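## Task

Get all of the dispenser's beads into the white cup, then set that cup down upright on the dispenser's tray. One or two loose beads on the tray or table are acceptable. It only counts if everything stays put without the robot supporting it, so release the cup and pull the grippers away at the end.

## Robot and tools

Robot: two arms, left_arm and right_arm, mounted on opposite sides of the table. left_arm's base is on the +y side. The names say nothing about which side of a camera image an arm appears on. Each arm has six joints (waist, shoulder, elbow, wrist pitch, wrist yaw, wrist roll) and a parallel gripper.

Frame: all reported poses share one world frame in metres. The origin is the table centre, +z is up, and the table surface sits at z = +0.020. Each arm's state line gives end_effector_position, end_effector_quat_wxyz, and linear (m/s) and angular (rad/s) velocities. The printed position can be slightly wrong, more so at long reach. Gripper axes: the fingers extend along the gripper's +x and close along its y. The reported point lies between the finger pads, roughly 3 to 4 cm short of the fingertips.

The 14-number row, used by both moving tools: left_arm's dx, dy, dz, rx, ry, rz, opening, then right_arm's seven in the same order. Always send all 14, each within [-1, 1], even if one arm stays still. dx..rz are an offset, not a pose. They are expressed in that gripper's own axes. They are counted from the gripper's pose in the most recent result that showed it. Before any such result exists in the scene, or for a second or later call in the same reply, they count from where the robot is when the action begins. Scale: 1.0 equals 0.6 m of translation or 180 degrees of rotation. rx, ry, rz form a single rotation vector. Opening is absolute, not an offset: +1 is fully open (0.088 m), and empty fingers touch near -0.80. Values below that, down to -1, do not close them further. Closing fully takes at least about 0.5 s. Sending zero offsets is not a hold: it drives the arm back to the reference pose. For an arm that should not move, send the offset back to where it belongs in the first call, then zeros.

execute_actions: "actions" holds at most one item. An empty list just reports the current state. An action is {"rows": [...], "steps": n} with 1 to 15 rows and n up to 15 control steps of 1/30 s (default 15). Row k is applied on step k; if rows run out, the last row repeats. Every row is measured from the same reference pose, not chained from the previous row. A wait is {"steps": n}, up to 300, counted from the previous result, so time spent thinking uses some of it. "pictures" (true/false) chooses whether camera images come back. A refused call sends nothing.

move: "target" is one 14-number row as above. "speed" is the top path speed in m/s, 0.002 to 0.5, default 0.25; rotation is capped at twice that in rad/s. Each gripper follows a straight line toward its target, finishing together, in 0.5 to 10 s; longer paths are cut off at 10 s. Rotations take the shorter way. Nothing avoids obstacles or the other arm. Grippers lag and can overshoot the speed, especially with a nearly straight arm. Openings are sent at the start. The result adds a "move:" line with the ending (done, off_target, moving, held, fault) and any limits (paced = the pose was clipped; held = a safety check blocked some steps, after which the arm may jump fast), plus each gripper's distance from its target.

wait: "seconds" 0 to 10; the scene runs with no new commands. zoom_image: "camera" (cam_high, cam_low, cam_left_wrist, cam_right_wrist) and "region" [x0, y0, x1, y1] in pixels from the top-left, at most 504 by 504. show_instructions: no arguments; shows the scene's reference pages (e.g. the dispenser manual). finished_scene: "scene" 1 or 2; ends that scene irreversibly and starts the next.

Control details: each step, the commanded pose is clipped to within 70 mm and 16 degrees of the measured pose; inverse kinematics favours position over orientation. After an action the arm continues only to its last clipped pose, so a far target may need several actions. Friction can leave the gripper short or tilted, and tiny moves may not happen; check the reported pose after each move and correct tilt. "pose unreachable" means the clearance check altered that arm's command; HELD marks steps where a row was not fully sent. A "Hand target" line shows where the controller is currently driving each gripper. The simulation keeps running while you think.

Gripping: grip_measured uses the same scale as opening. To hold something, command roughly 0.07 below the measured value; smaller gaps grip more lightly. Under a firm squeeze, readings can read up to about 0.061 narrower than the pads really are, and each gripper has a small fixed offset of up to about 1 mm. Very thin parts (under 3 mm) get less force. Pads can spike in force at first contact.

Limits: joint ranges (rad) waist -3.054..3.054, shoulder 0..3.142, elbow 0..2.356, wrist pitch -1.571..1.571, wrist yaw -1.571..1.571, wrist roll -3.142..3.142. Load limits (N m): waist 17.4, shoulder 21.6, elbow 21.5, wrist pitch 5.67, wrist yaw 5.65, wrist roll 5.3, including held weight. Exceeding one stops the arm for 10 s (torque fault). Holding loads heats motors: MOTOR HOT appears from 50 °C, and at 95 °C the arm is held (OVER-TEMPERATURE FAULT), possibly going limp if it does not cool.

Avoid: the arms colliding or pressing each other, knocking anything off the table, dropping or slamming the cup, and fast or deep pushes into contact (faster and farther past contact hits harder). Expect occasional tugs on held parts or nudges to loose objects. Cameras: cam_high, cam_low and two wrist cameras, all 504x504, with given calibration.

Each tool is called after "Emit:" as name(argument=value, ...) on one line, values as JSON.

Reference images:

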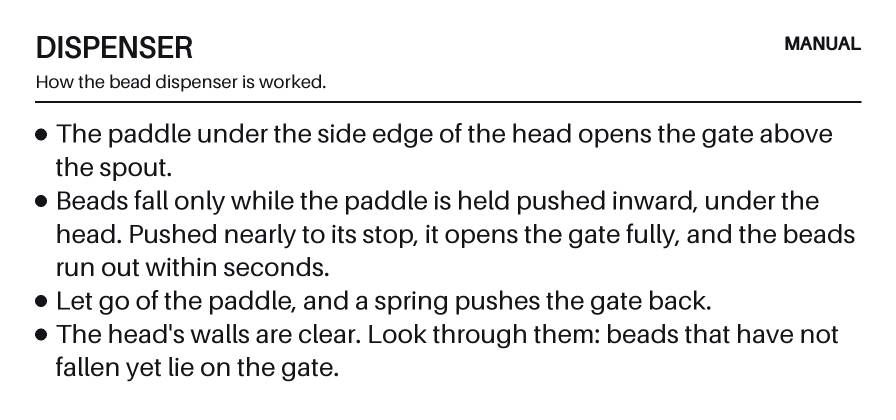

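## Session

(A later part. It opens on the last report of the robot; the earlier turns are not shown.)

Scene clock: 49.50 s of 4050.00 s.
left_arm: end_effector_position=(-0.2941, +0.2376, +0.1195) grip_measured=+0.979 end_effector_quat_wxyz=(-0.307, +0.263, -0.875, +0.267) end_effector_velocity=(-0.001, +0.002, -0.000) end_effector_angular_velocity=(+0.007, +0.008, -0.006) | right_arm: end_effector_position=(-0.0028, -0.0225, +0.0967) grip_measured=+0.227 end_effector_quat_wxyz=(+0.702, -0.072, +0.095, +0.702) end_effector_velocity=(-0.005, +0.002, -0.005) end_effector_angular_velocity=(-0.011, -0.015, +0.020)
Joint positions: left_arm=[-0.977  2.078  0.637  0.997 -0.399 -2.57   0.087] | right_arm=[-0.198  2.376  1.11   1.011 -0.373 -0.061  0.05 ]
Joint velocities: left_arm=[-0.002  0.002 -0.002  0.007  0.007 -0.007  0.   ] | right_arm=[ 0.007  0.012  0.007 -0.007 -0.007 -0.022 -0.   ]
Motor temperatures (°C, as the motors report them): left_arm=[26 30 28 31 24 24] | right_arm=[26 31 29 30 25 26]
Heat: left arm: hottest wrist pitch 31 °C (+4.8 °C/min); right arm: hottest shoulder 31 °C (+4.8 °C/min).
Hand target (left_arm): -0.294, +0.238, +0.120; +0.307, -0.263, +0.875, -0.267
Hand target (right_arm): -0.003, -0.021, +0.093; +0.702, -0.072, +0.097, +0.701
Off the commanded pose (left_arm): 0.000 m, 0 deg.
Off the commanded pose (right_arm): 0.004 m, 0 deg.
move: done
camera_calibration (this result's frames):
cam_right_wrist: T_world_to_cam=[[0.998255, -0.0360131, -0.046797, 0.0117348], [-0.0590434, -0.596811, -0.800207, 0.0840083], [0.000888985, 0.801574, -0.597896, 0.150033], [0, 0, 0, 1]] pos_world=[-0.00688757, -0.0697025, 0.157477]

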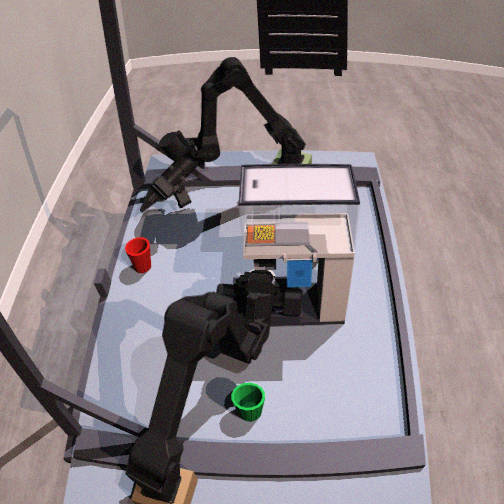

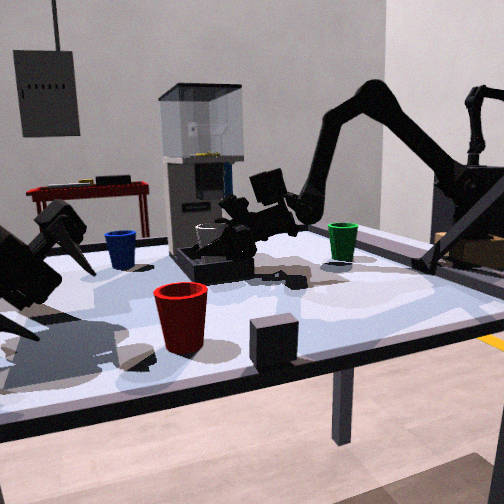

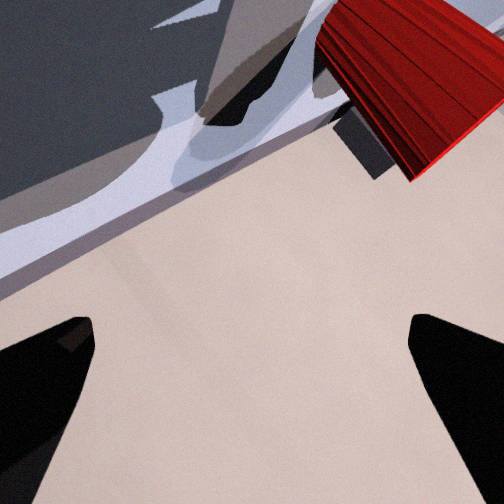

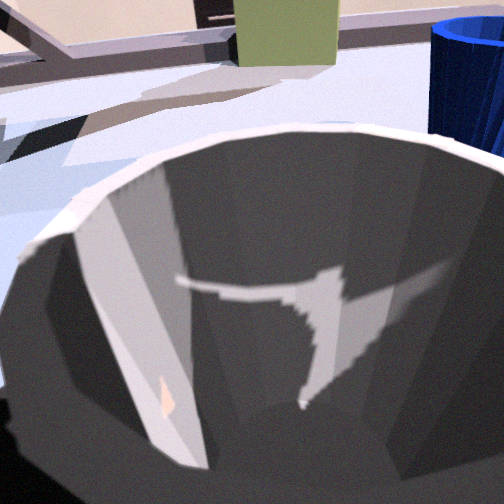

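Emit:
move(target=[0,0,0,0,0,0,1,0.005,0,-0.02,0,0,0,0.15], speed=0.02)

Emit:
zoom_image(camera="cam_low", region=[140, 140, 340, 300])

Scene clock: 52.33 s of 4050.00 s.
left_arm: end_effector_position=(-0.2941, +0.2376, +0.1195) grip_measured=+0.979 end_effector_quat_wxyz=(-0.307, +0.263, -0.875, +0.267) end_effector_velocity=(+0.003, -0.001, +0.001) end_effector_angular_velocity=(-0.005, +0.004, +0.020) | right_arm: end_effector_position=(-0.0028, -0.0219, +0.0948) grip_measured=+0.227 end_effector_quat_wxyz=(+0.702, -0.070, +0.085, +0.703) end_effector_velocity=(+0.002, -0.002, -0.003) end_effector_angular_velocity=(-0.011, -0.015, +0.005)
Joint positions: left_arm=[-0.977  2.078  0.637  0.997 -0.399 -2.57   0.087] | right_arm=[-0.198  2.395  1.111  1.049 -0.373 -0.065  0.05 ]
Joint velocities: left_arm=[-0.002 -0.002 -0.007  0.007 -0.022 -0.007 -0.   ] | right_arm=[-0.007  0.002 -0.002 -0.007 -0.007 -0.022 -0.   ]
Motor temperatures (°C, as the motors report them): left_arm=[26 30 28 31 24 24] | right_arm=[26 31 29 30 25 26]
Heat: left arm: hottest wrist pitch 31 °C (+4.6 °C/min); right arm: hottest shoulder 31 °C (+4.6 °C/min).
Hand target (left_arm): -0.294, +0.238, +0.120; +0.307, -0.263, +0.875, -0.267
Hand target (right_arm): -0.003, -0.023, +0.084; +0.702, -0.072, +0.095, +0.703
Off the commanded pose (left_arm): 0.000 m, 0 deg.
Off the commanded pose (right_arm): 0.010 m, 1 deg.
move: off_target (right_arm)
camera_calibration (this result's frames):
cam_right_wrist: T_world_to_cam=[[0.998758, -0.0340033, -0.0364064, 0.0107144], [-0.0494019, -0.58201, -0.811679, 0.0842176], [0.0064109, 0.81247, -0.582968, 0.147224], [0, 0, 0, 1]] pos_world=[-0.00748446, -0.0702355, 0.154575]

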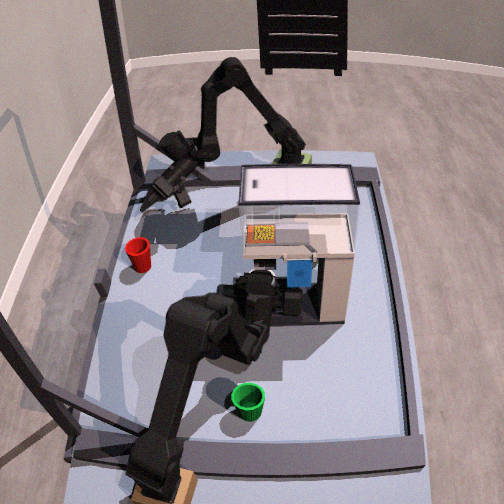

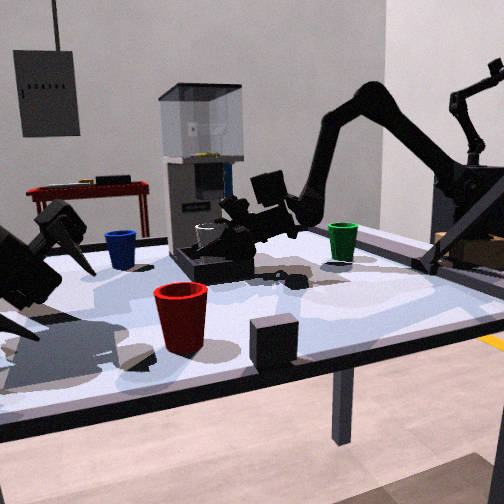

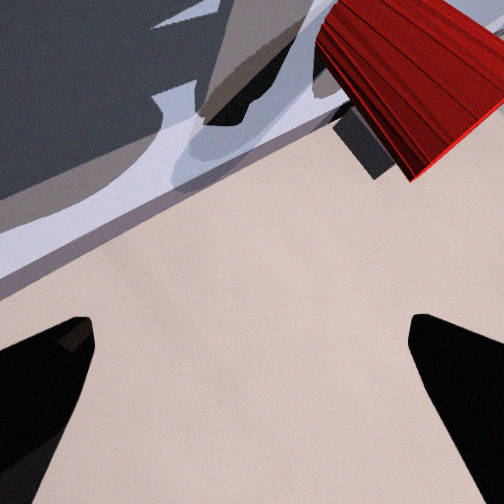

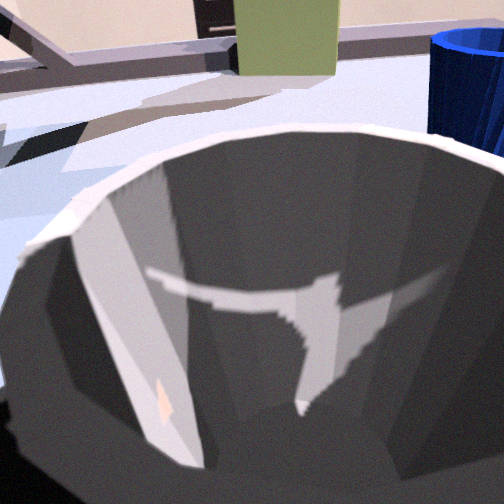

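Region (140, 140, 340, 300) of cam_low's 504x504 image, scaled by 2.520, with more detail than that image has; it fills the top 403 rows of this view, and the rest is white.

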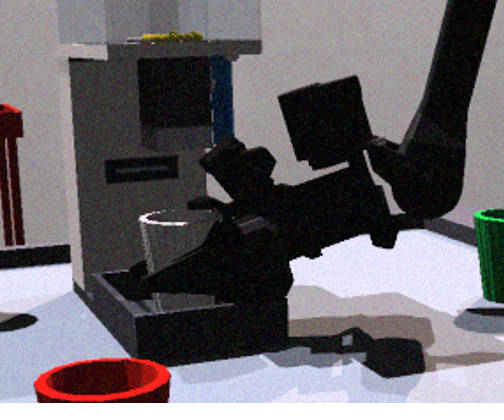

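Emit:
execute_actions(actions=[{"rows":[[0,0,0,0,0,0,1,0,0,0,0,0,0,0.65]],"steps":15}])

Emit:
zoom_image(camera="cam_low", region=[140, 140, 340, 300])

Scene clock: 55.43 s of 4050.00 s.
left_arm: end_effector_position=(-0.2941, +0.2376, +0.1195) grip_measured=+0.979 end_effector_quat_wxyz=(-0.307, +0.263, -0.875, +0.267) end_effector_velocity=(+0.003, -0.001, -0.003) end_effector_angular_velocity=(+0.006, -0.008, +0.012) | right_arm: end_effector_position=(-0.0025, -0.0217, +0.0952) grip_measured=+0.636 end_effector_quat_wxyz=(+0.703, -0.069, +0.083, +0.703) end_effector_velocity=(+0.002, -0.002, -0.004) end_effector_angular_velocity=(-0.020, -0.012, +0.005)
Joint positions: left_arm=[-0.977  2.078  0.637  0.997 -0.399 -2.57   0.087] | right_arm=[-0.198  2.396  1.111  1.052 -0.371 -0.066  0.07 ]
Joint velocities: left_arm=[ 0.002  0.002 -0.002 -0.007 -0.007 -0.007 -0.   ] | right_arm=[-0.007 -0.002 -0.002 -0.022 -0.007 -0.022  0.004]
Motor temperatures (°C, as the motors report them): left_arm=[26 31 28 31 24 24] | right_arm=[26 31 29 30 25 26]
Heat: left arm: hottest shoulder 31 °C (+4.3 °C/min); right arm: hottest shoulder 31 °C (+4.3 °C/min).
Hand target (left_arm): -0.294, +0.238, +0.120; +0.307, -0.263, +0.875, -0.267
Hand target (right_arm): -0.003, -0.022, +0.095; +0.702, -0.070, +0.085, +0.703
Off the commanded pose (left_arm): 0.000 m, 0 deg.
Off the commanded pose (right_arm): 0.001 m, 0 deg.
Steps of this call (steps 1 to 78: nothing new was sent; steps 79 to 93: all 15 steps of this action). Readings (end_effector_position):
79: left_arm (-0.2941, +0.2376, +0.1195) | right_arm (-0.0028, -0.0219, +0.0947)
80: left_arm (-0.2941, +0.2376, +0.1195) | right_arm (-0.0028, -0.0219, +0.0948)
82: left_arm (-0.2941, +0.2376, +0.1195) | right_arm (-0.0025, -0.0217, +0.0951)
86: left_arm (-0.2941, +0.2376, +0.1195) | right_arm (-0.0025, -0.0217, +0.0952)
93: the state above
camera_calibration (this result's frames):
cam_right_wrist: T_world_to_cam=[[0.998791, -0.0352257, -0.0343011, 0.010206], [-0.0483796, -0.579746, -0.81336, 0.0848766], [0.0087652, 0.814035, -0.580749, 0.147137], [0, 0, 0, 1]] pos_world=[-0.007377, -0.0702082, 0.154835]

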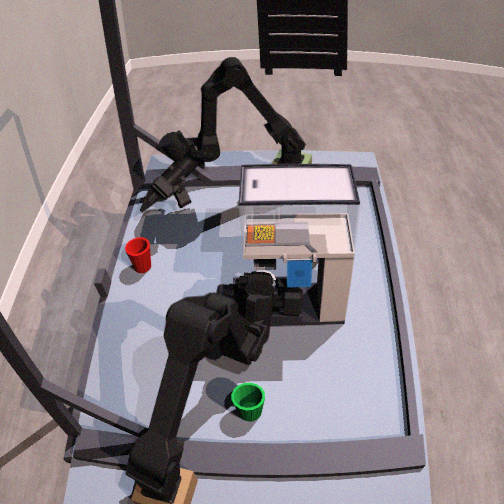

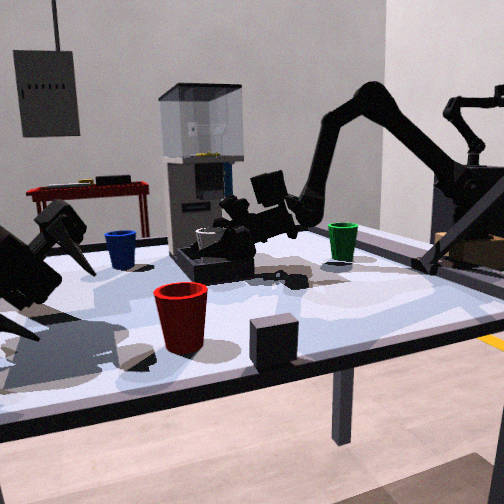

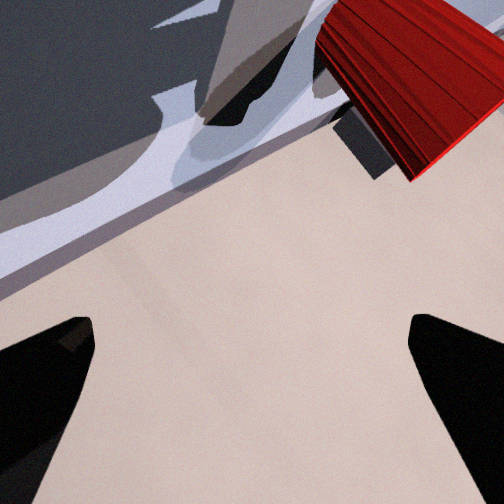

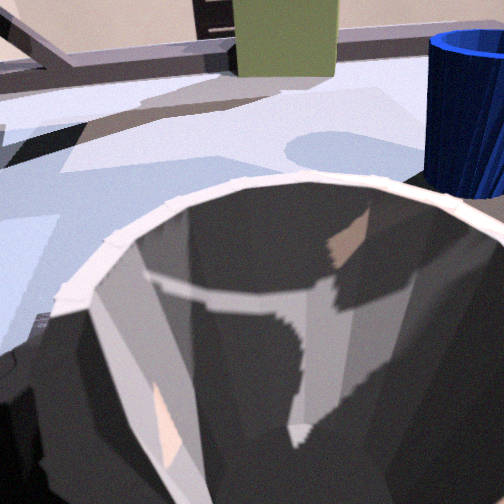

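Region (140, 140, 340, 300) of cam_low's 504x504 image, scaled by 2.520, with more detail than that image has; it fills the top 403 rows of this view, and the rest is white.

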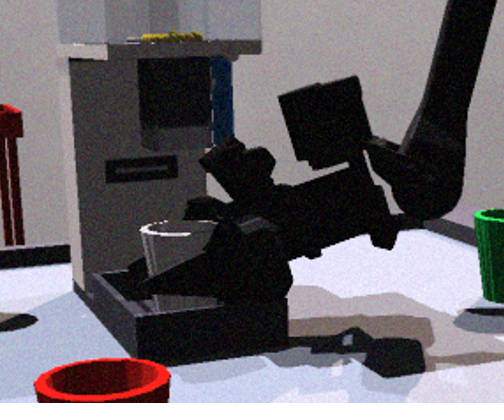

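Emit:
move(target=[0,0,0,0,0,0,1,-0.22,0,0.02,0,0,0,0.8], speed=0.1)

Scene clock: 58.97 s of 4050.00 s.
left_arm: end_effector_position=(-0.2941, +0.2376, +0.1195) grip_measured=+0.979 end_effector_quat_wxyz=(-0.307, +0.263, -0.875, +0.267) end_effector_velocity=(+0.001, +0.000, -0.001) end_effector_angular_velocity=(+0.004, -0.003, +0.007) | right_arm: end_effector_position=(-0.0005, -0.1458, +0.1325) grip_measured=+0.797 end_effector_quat_wxyz=(+0.704, -0.070, +0.088, +0.701) end_effector_velocity=(-0.002, -0.003, +0.000) end_effector_angular_velocity=(-0.005, -0.002, +0.006)
Joint positions: left_arm=[-0.977  2.078  0.637  0.997 -0.399 -2.57   0.087] | right_arm=[-0.358  2.035  0.598  1.178 -0.523 -0.106  0.078]
Joint velocities: left_arm=[-0.002 -0.002 -0.002 -0.007 -0.007 -0.007 -0.   ] | right_arm=[-0.002 -0.012 -0.012 -0.007 -0.007 -0.007 -0.   ]
Motor temperatures (°C, as the motors report them): left_arm=[26 31 28 31 24 24] | right_arm=[26 32 29 30 25 26]
Heat: left arm: hottest shoulder 31 °C (+4.1 °C/min); right arm: hottest shoulder 32 °C (+5.1 °C/min).
Hand target (left_arm): -0.294, +0.238, +0.120; +0.307, -0.263, +0.875, -0.267
Hand target (right_arm): -0.001, -0.148, +0.136; +0.703, -0.070, +0.083, +0.703
Off the commanded pose (left_arm): 0.000 m, 0 deg.
Off the commanded pose (right_arm): 0.004 m, 1 deg.
move: done
camera_calibration (this result's frames):
cam_right_wrist: T_world_to_cam=[[0.998416, -0.040035, -0.0395246, 0.00509074], [-0.0554933, -0.585378, -0.808859, 0.0420108], [0.00924586, 0.809772, -0.586672, 0.269983], [0, 0, 0, 1]] pos_world=[-0.00524759, -0.193829, 0.192574]

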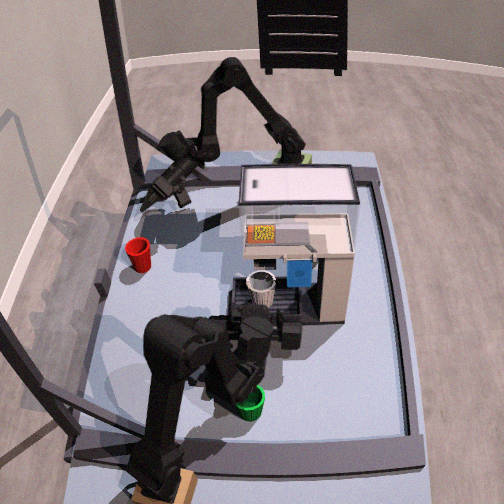

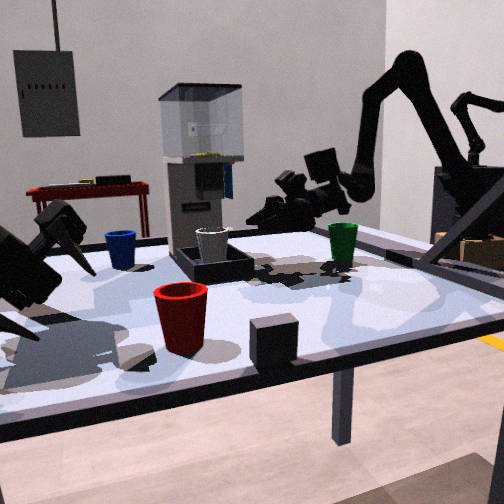

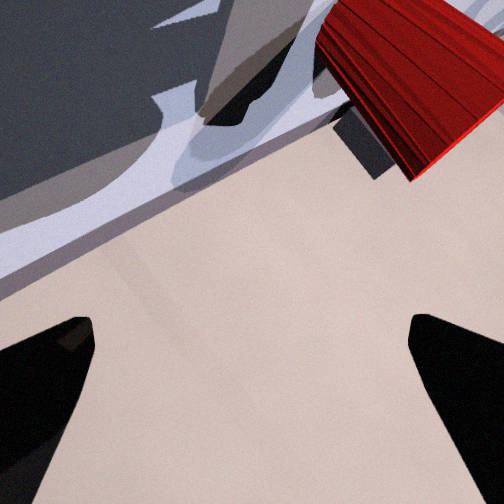

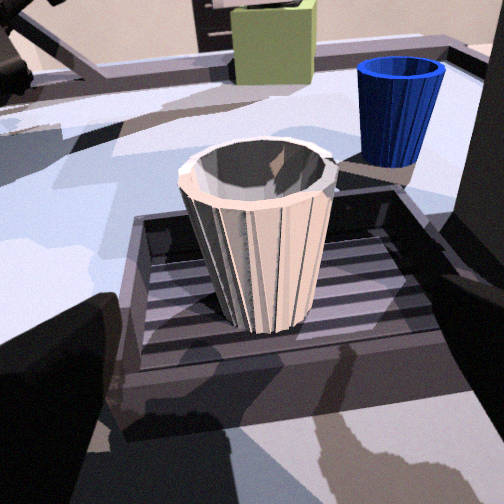

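Emit:
move(target=[0,0,0,0,0,0,1,-0.02,-0.117,0.14,0,0,0,-0.8], speed=0.15)

Scene clock: 62.90 s of 4050.00 s.
left_arm: end_effector_position=(-0.2941, +0.2376, +0.1195) grip_measured=+0.979 end_effector_quat_wxyz=(-0.307, +0.263, -0.875, +0.267) end_effector_velocity=(+0.000, +0.002, -0.001) end_effector_angular_velocity=(+0.010, -0.001, -0.006) | right_arm: end_effector_position=(+0.0698, -0.1404, +0.2055) grip_measured=-0.796 end_effector_quat_wxyz=(+0.704, -0.070, +0.100, +0.699) end_effector_velocity=(+0.006, -0.000, +0.001) end_effector_angular_velocity=(-0.012, +0.006, -0.003)
Joint positions: left_arm=[-0.977  2.078  0.637  0.997 -0.399 -2.57   0.087] | right_arm=[-0.526  1.854  0.858  0.683 -0.68  -0.159  0.   ]
Joint velocities: left_arm=[-0.002 -0.002 -0.002 -0.007  0.007 -0.007 -0.   ] | right_arm=[-0.012  0.002  0.022 -0.037 -0.007 -0.007  0.   ]
Motor temperatures (°C, as the motors report them): left_arm=[26 31 28 32 24 24] | right_arm=[26 32 29 30 25 26]
Heat: left arm: hottest wrist pitch 32 °C (+5.0 °C/min); right arm: hottest shoulder 32 °C (+5.0 °C/min).
Hand target (left_arm): -0.294, +0.238, +0.120; +0.307, -0.263, +0.875, -0.267
Hand target (right_arm): +0.072, -0.139, +0.215; +0.704, -0.071, +0.087, +0.701
Off the commanded pose (left_arm): 0.000 m, 0 deg.
Off the commanded pose (right_arm): 0.010 m, 1 deg.
move: off_target (right_arm)
camera_calibration (this result's frames):
cam_right_wrist: T_world_to_cam=[[0.997465, -0.0452764, -0.0548987, -0.0594466], [-0.0710906, -0.599845, -0.796952, 0.104704], [0.00315241, 0.798834, -0.601543, 0.309709], [0, 0, 0, 1]] pos_world=[0.0657631, -0.187292, 0.266484]

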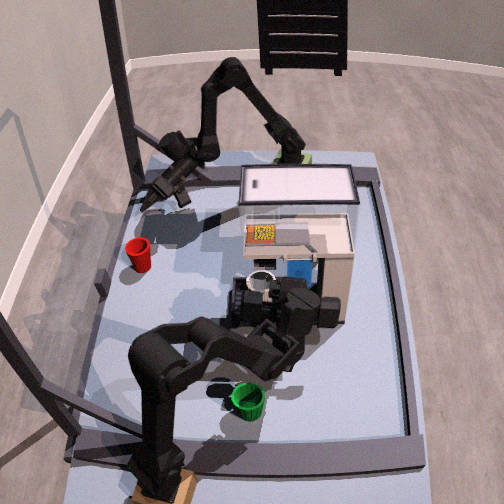

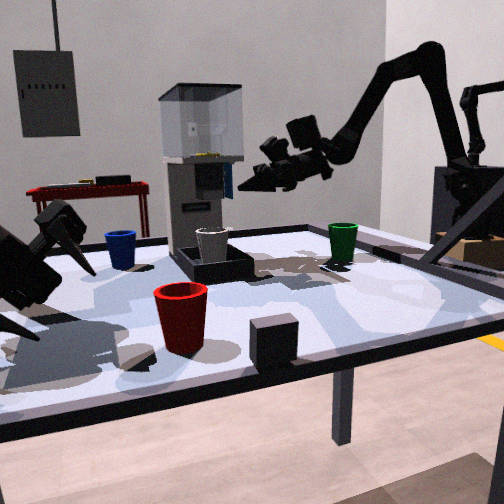

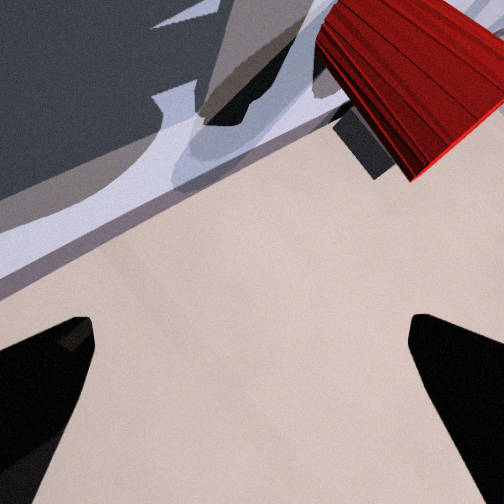

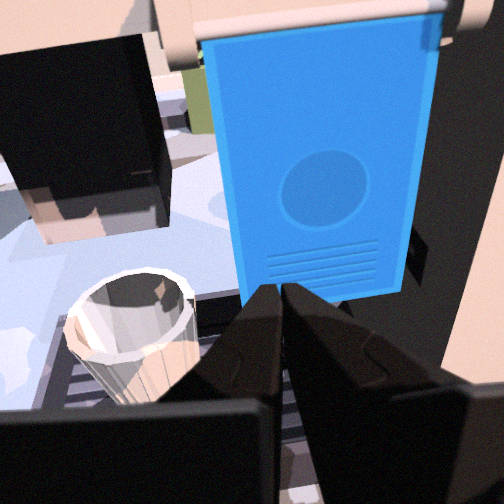

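Emit:
move(target=[0,0,0,0,0,0,1,0.115,-0.025,0.035,0,0,0,-0.8], speed=0.05)

Scene clock: 66.43 s of 4050.00 s.
left_arm: end_effector_position=(-0.2941, +0.2376, +0.1195) grip_measured=+0.979 end_effector_quat_wxyz=(-0.307, +0.263, -0.875, +0.267) end_effector_velocity=(+0.004, -0.003, -0.002) end_effector_angular_velocity=(-0.000, -0.010, +0.025) | right_arm: end_effector_position=(+0.0857, -0.0755, +0.2030) grip_measured=-0.797 end_effector_quat_wxyz=(+0.704, -0.072, +0.107, +0.698) end_effector_velocity=(-0.001, +0.002, +0.002) end_effector_angular_velocity=(+0.003, +0.007, +0.008)
Joint positions: left_arm=[-0.977  2.078  0.637  0.997 -0.399 -2.57   0.087] | right_arm=[-0.45   2.043  1.138  0.593 -0.607 -0.132  0.   ]
Joint velocities: left_arm=[ 0.002  0.002 -0.002 -0.007 -0.022 -0.007 -0.   ] | right_arm=[ 0.002  0.002  0.012 -0.007 -0.007  0.007  0.   ]
Motor temperatures (°C, as the motors report them): left_arm=[26 31 29 32 24 24] | right_arm=[26 32 29 31 25 26]
Heat: left arm: hottest wrist pitch 32 °C (+5.0 °C/min); right arm: hottest shoulder 32 °C (+5.0 °C/min).
Hand target (left_arm): -0.294, +0.238, +0.120; +0.307, -0.263, +0.875, -0.267
Hand target (right_arm): +0.085, -0.069, +0.208; +0.704, -0.070, +0.100, +0.699
Off the commanded pose (left_arm): 0.000 m, 0 deg.
Off the commanded pose (right_arm): 0.009 m, 1 deg.
move: off_target (right_arm)
camera_calibration (this result's frames):
cam_right_wrist: T_world_to_cam=[[0.996923, -0.0476826, -0.0622139, -0.0712047], [-0.0783843, -0.609865, -0.788619, 0.14096], [-0.000338665, 0.791069, -0.611726, 0.258129], [0, 0, 0, 1]] pos_world=[0.082122, -0.121627, 0.264638]

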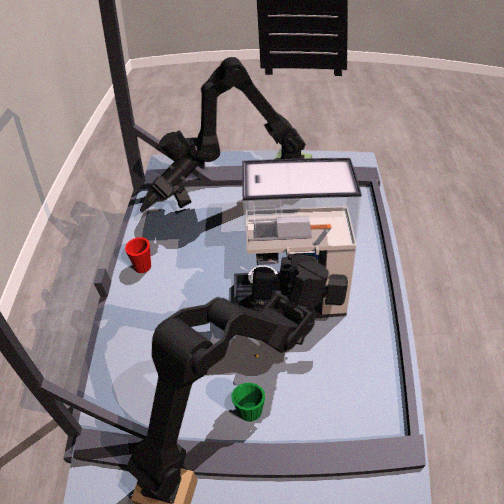

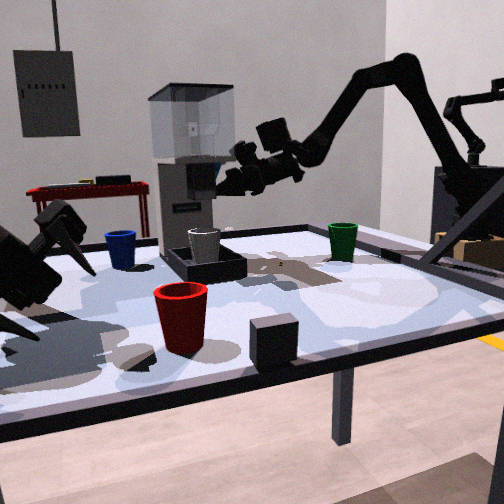

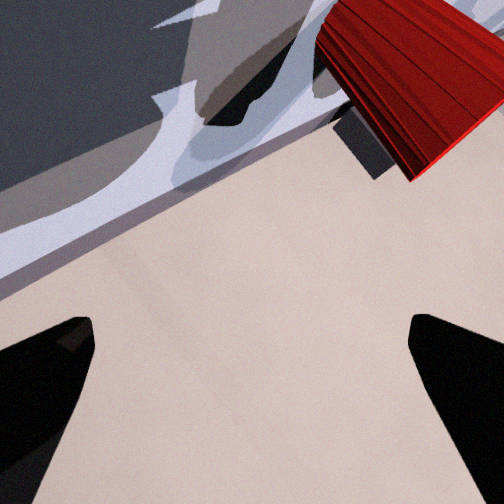

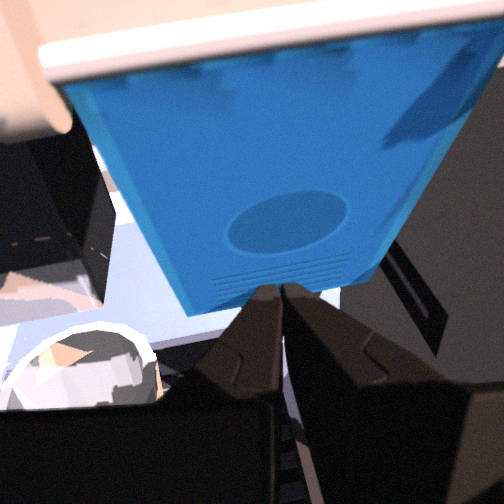

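Emit:
zoom_image(camera="cam_high", region=[220, 190, 370, 370])

Emit:
zoom_image(camera="cam_low", region=[130, 80, 310, 300])

Region (220, 190, 370, 370) of cam_high's 504x504 image, scaled by 2.800, with more detail than that image has.

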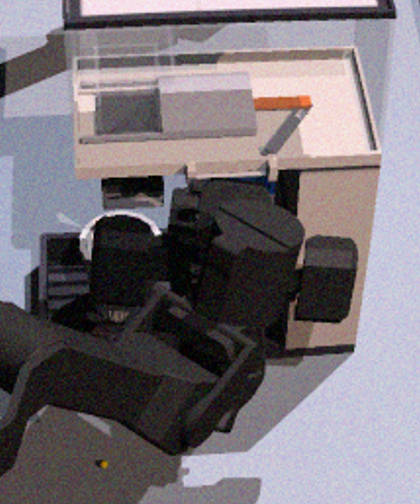

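Region (130, 80, 310, 300) of cam_low's 504x504 image, scaled by 2.291, with more detail than that image has; it fills the left 412 columns of this view, and the rest is white.

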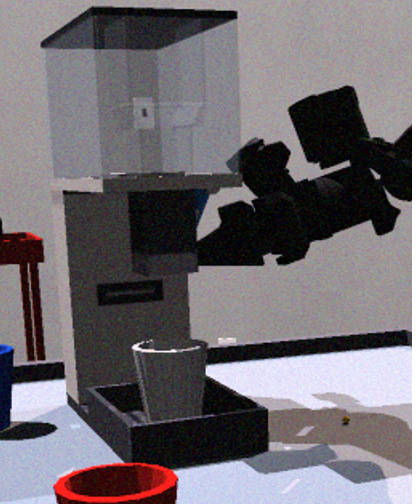

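Emit:
move(target=[0,0,0,0,0,0,1,-0.15,0.1,0,0,0.05,0,-0.8], speed=0.12)

Emit:
zoom_image(camera="cam_high", region=[220, 190, 370, 370])

Scene clock: 70.40 s of 4050.00 s.
left_arm: end_effector_position=(-0.2941, +0.2376, +0.1195) grip_measured=+0.979 end_effector_quat_wxyz=(-0.307, +0.263, -0.875, +0.267) end_effector_velocity=(+0.001, +0.000, -0.001) end_effector_angular_velocity=(+0.004, -0.003, +0.007) | right_arm: end_effector_position=(+0.0283, -0.1594, +0.2294) grip_measured=-0.797 end_effector_quat_wxyz=(+0.693, -0.124, +0.164, +0.692) end_effector_velocity=(-0.002, -0.003, +0.003) end_effector_angular_velocity=(+0.004, -0.019, +0.013)
Joint positions: left_arm=[-0.977  2.078  0.637  0.997 -0.399 -2.57   0.087] | right_arm=[-0.451  1.607  0.852  0.258 -0.582 -0.23   0.   ]
Joint velocities: left_arm=[-0.002 -0.002 -0.002 -0.007 -0.007 -0.007 -0.   ] | right_arm=[-0.002 -0.017 -0.007 -0.007 -0.007 -0.022  0.   ]
Motor temperatures (°C, as the motors report them): left_arm=[26 32 29 32 24 24] | right_arm=[26 33 30 31 25 26]
Heat: left arm: hottest shoulder 32 °C (+5.1 °C/min); right arm: hottest shoulder 33 °C (+5.1 °C/min).
Hand target (left_arm): -0.294, +0.238, +0.120; +0.307, -0.263, +0.875, -0.267
Hand target (right_arm): +0.026, -0.162, +0.230; +0.693, -0.127, +0.162, +0.691
Off the commanded pose (left_arm): 0.000 m, 0 deg.
Off the commanded pose (right_arm): 0.004 m, 0 deg.
move: done
camera_calibration (this result's frames):
cam_right_wrist: T_world_to_cam=[[0.996799, -0.0483202, -0.0636999, -0.0160716], [-0.0788701, -0.724962, -0.684258, 0.0637825], [-0.0131165, 0.687092, -0.726452, 0.350727], [0, 0, 0, 1]] pos_world=[0.025651, -0.195519, 0.297407]

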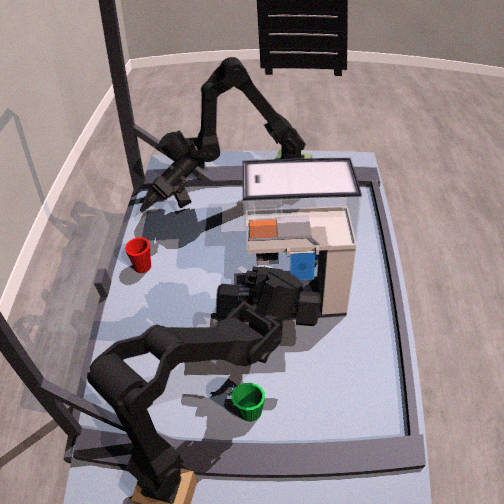

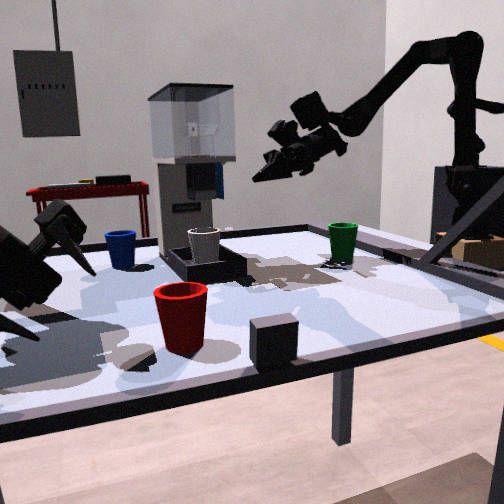

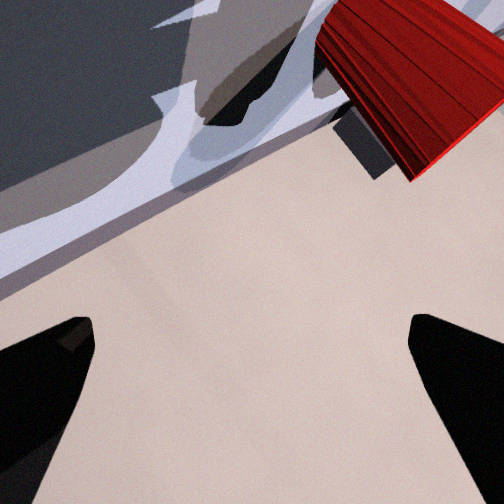

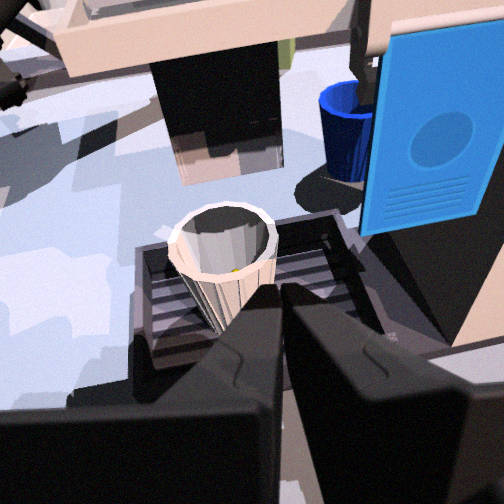

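Region (220, 190, 370, 370) of cam_high's 504x504 image, scaled by 2.800, with more detail than that image has.

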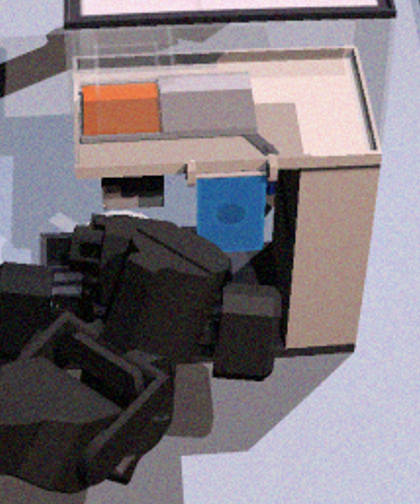

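Emit:
move(target=[0,0,0,0,0,0,1,-0.2,0,0.05,0,0,0,0])

Emit:
zoom_image(camera="cam_high", region=[200, 190, 370, 380])

Scene clock: 72.70 s of 4050.00 s.
left_arm: end_effector_position=(-0.2941, +0.2376, +0.1195) grip_measured=+0.979 end_effector_quat_wxyz=(-0.307, +0.263, -0.875, +0.267) end_effector_velocity=(-0.004, +0.005, +0.001) end_effector_angular_velocity=(+0.018, +0.016, -0.033) | right_arm: end_effector_position=(+0.0312, -0.2573, +0.2960) grip_measured=-0.004 end_effector_quat_wxyz=(+0.691, -0.124, +0.177, +0.689) end_effector_velocity=(-0.001, -0.003, +0.005) end_effector_angular_velocity=(+0.009, -0.010, +0.015)
Joint positions: left_arm=[-0.977  2.078  0.637  0.997 -0.399 -2.57   0.087] | right_arm=[-0.703  1.245  0.871 -0.259 -0.791 -0.401  0.039]
Joint velocities: left_arm=[-0.002 -0.002 -0.002  0.007  0.037 -0.007 -0.   ] | right_arm=[-0.012 -0.012  0.007 -0.022 -0.022 -0.022  0.   ]
Motor temperatures (°C, as the motors report them): left_arm=[26 32 29 32 24 24] | right_arm=[26 33 30 31 25 26]
Heat: left arm: hottest shoulder 32 °C (+5.0 °C/min); right arm: hottest shoulder 33 °C (+5.0 °C/min).
Hand target (left_arm): -0.294, +0.238, +0.120; +0.307, -0.263, +0.875, -0.267
Hand target (right_arm): +0.032, -0.258, +0.305; +0.693, -0.125, +0.164, +0.691
Off the commanded pose (left_arm): 0.000 m, 0 deg.
Off the commanded pose (right_arm): 0.009 m, 2 deg.
move: off_target (right_arm)
camera_calibration (this result's frames):
cam_right_wrist: T_world_to_cam=[[0.995303, -0.0543845, -0.0800879, -0.0161183], [-0.094111, -0.737472, -0.668789, 0.0312998], [-0.0226907, 0.673185, -0.739126, 0.466867], [0, 0, 0, 1]] pos_world=[0.0295818, -0.292082, 0.364716]

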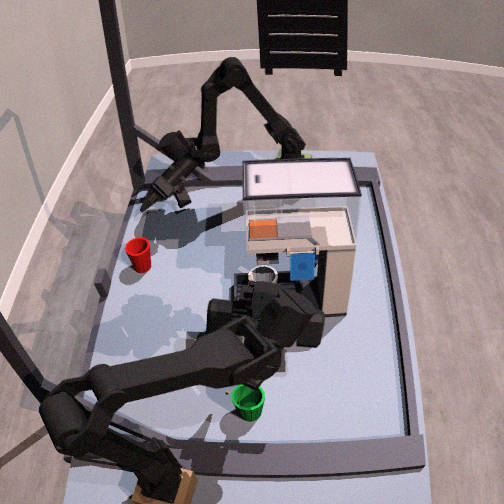

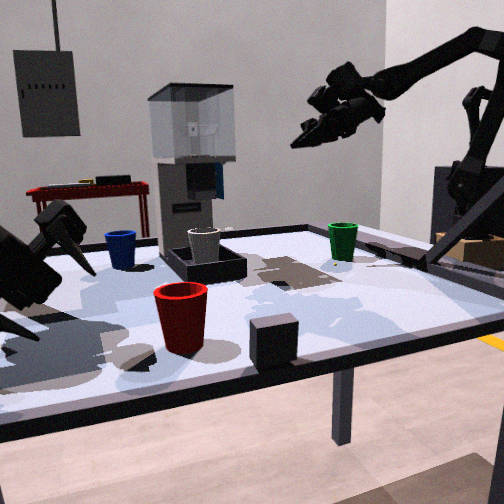

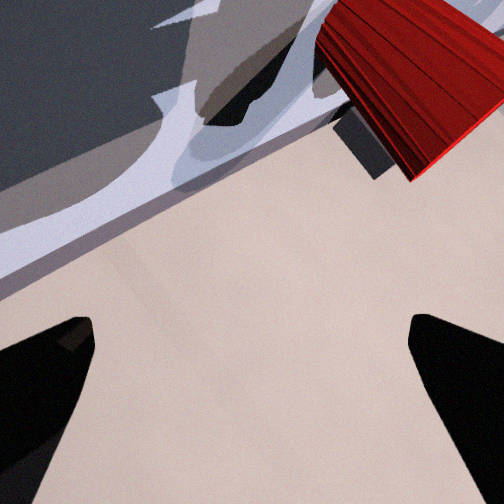

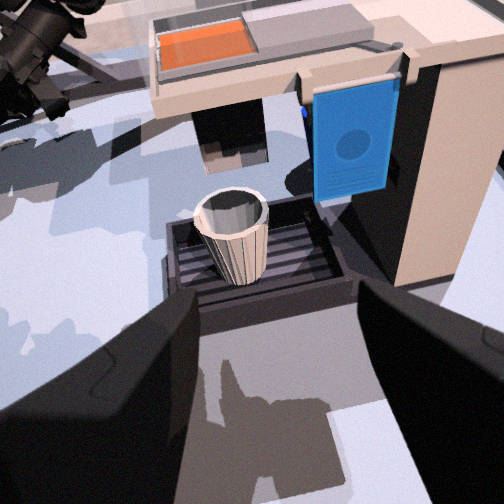

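Region (200, 190, 370, 380) of cam_high's 504x504 image, scaled by 2.653, with more detail than that image has; it fills the left 451 columns of this view, and the rest is white.

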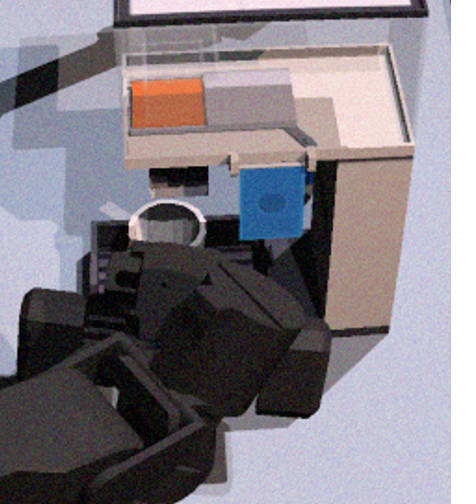

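Emit:
finished_scene(scene=1)

The scene is finished: the task was done.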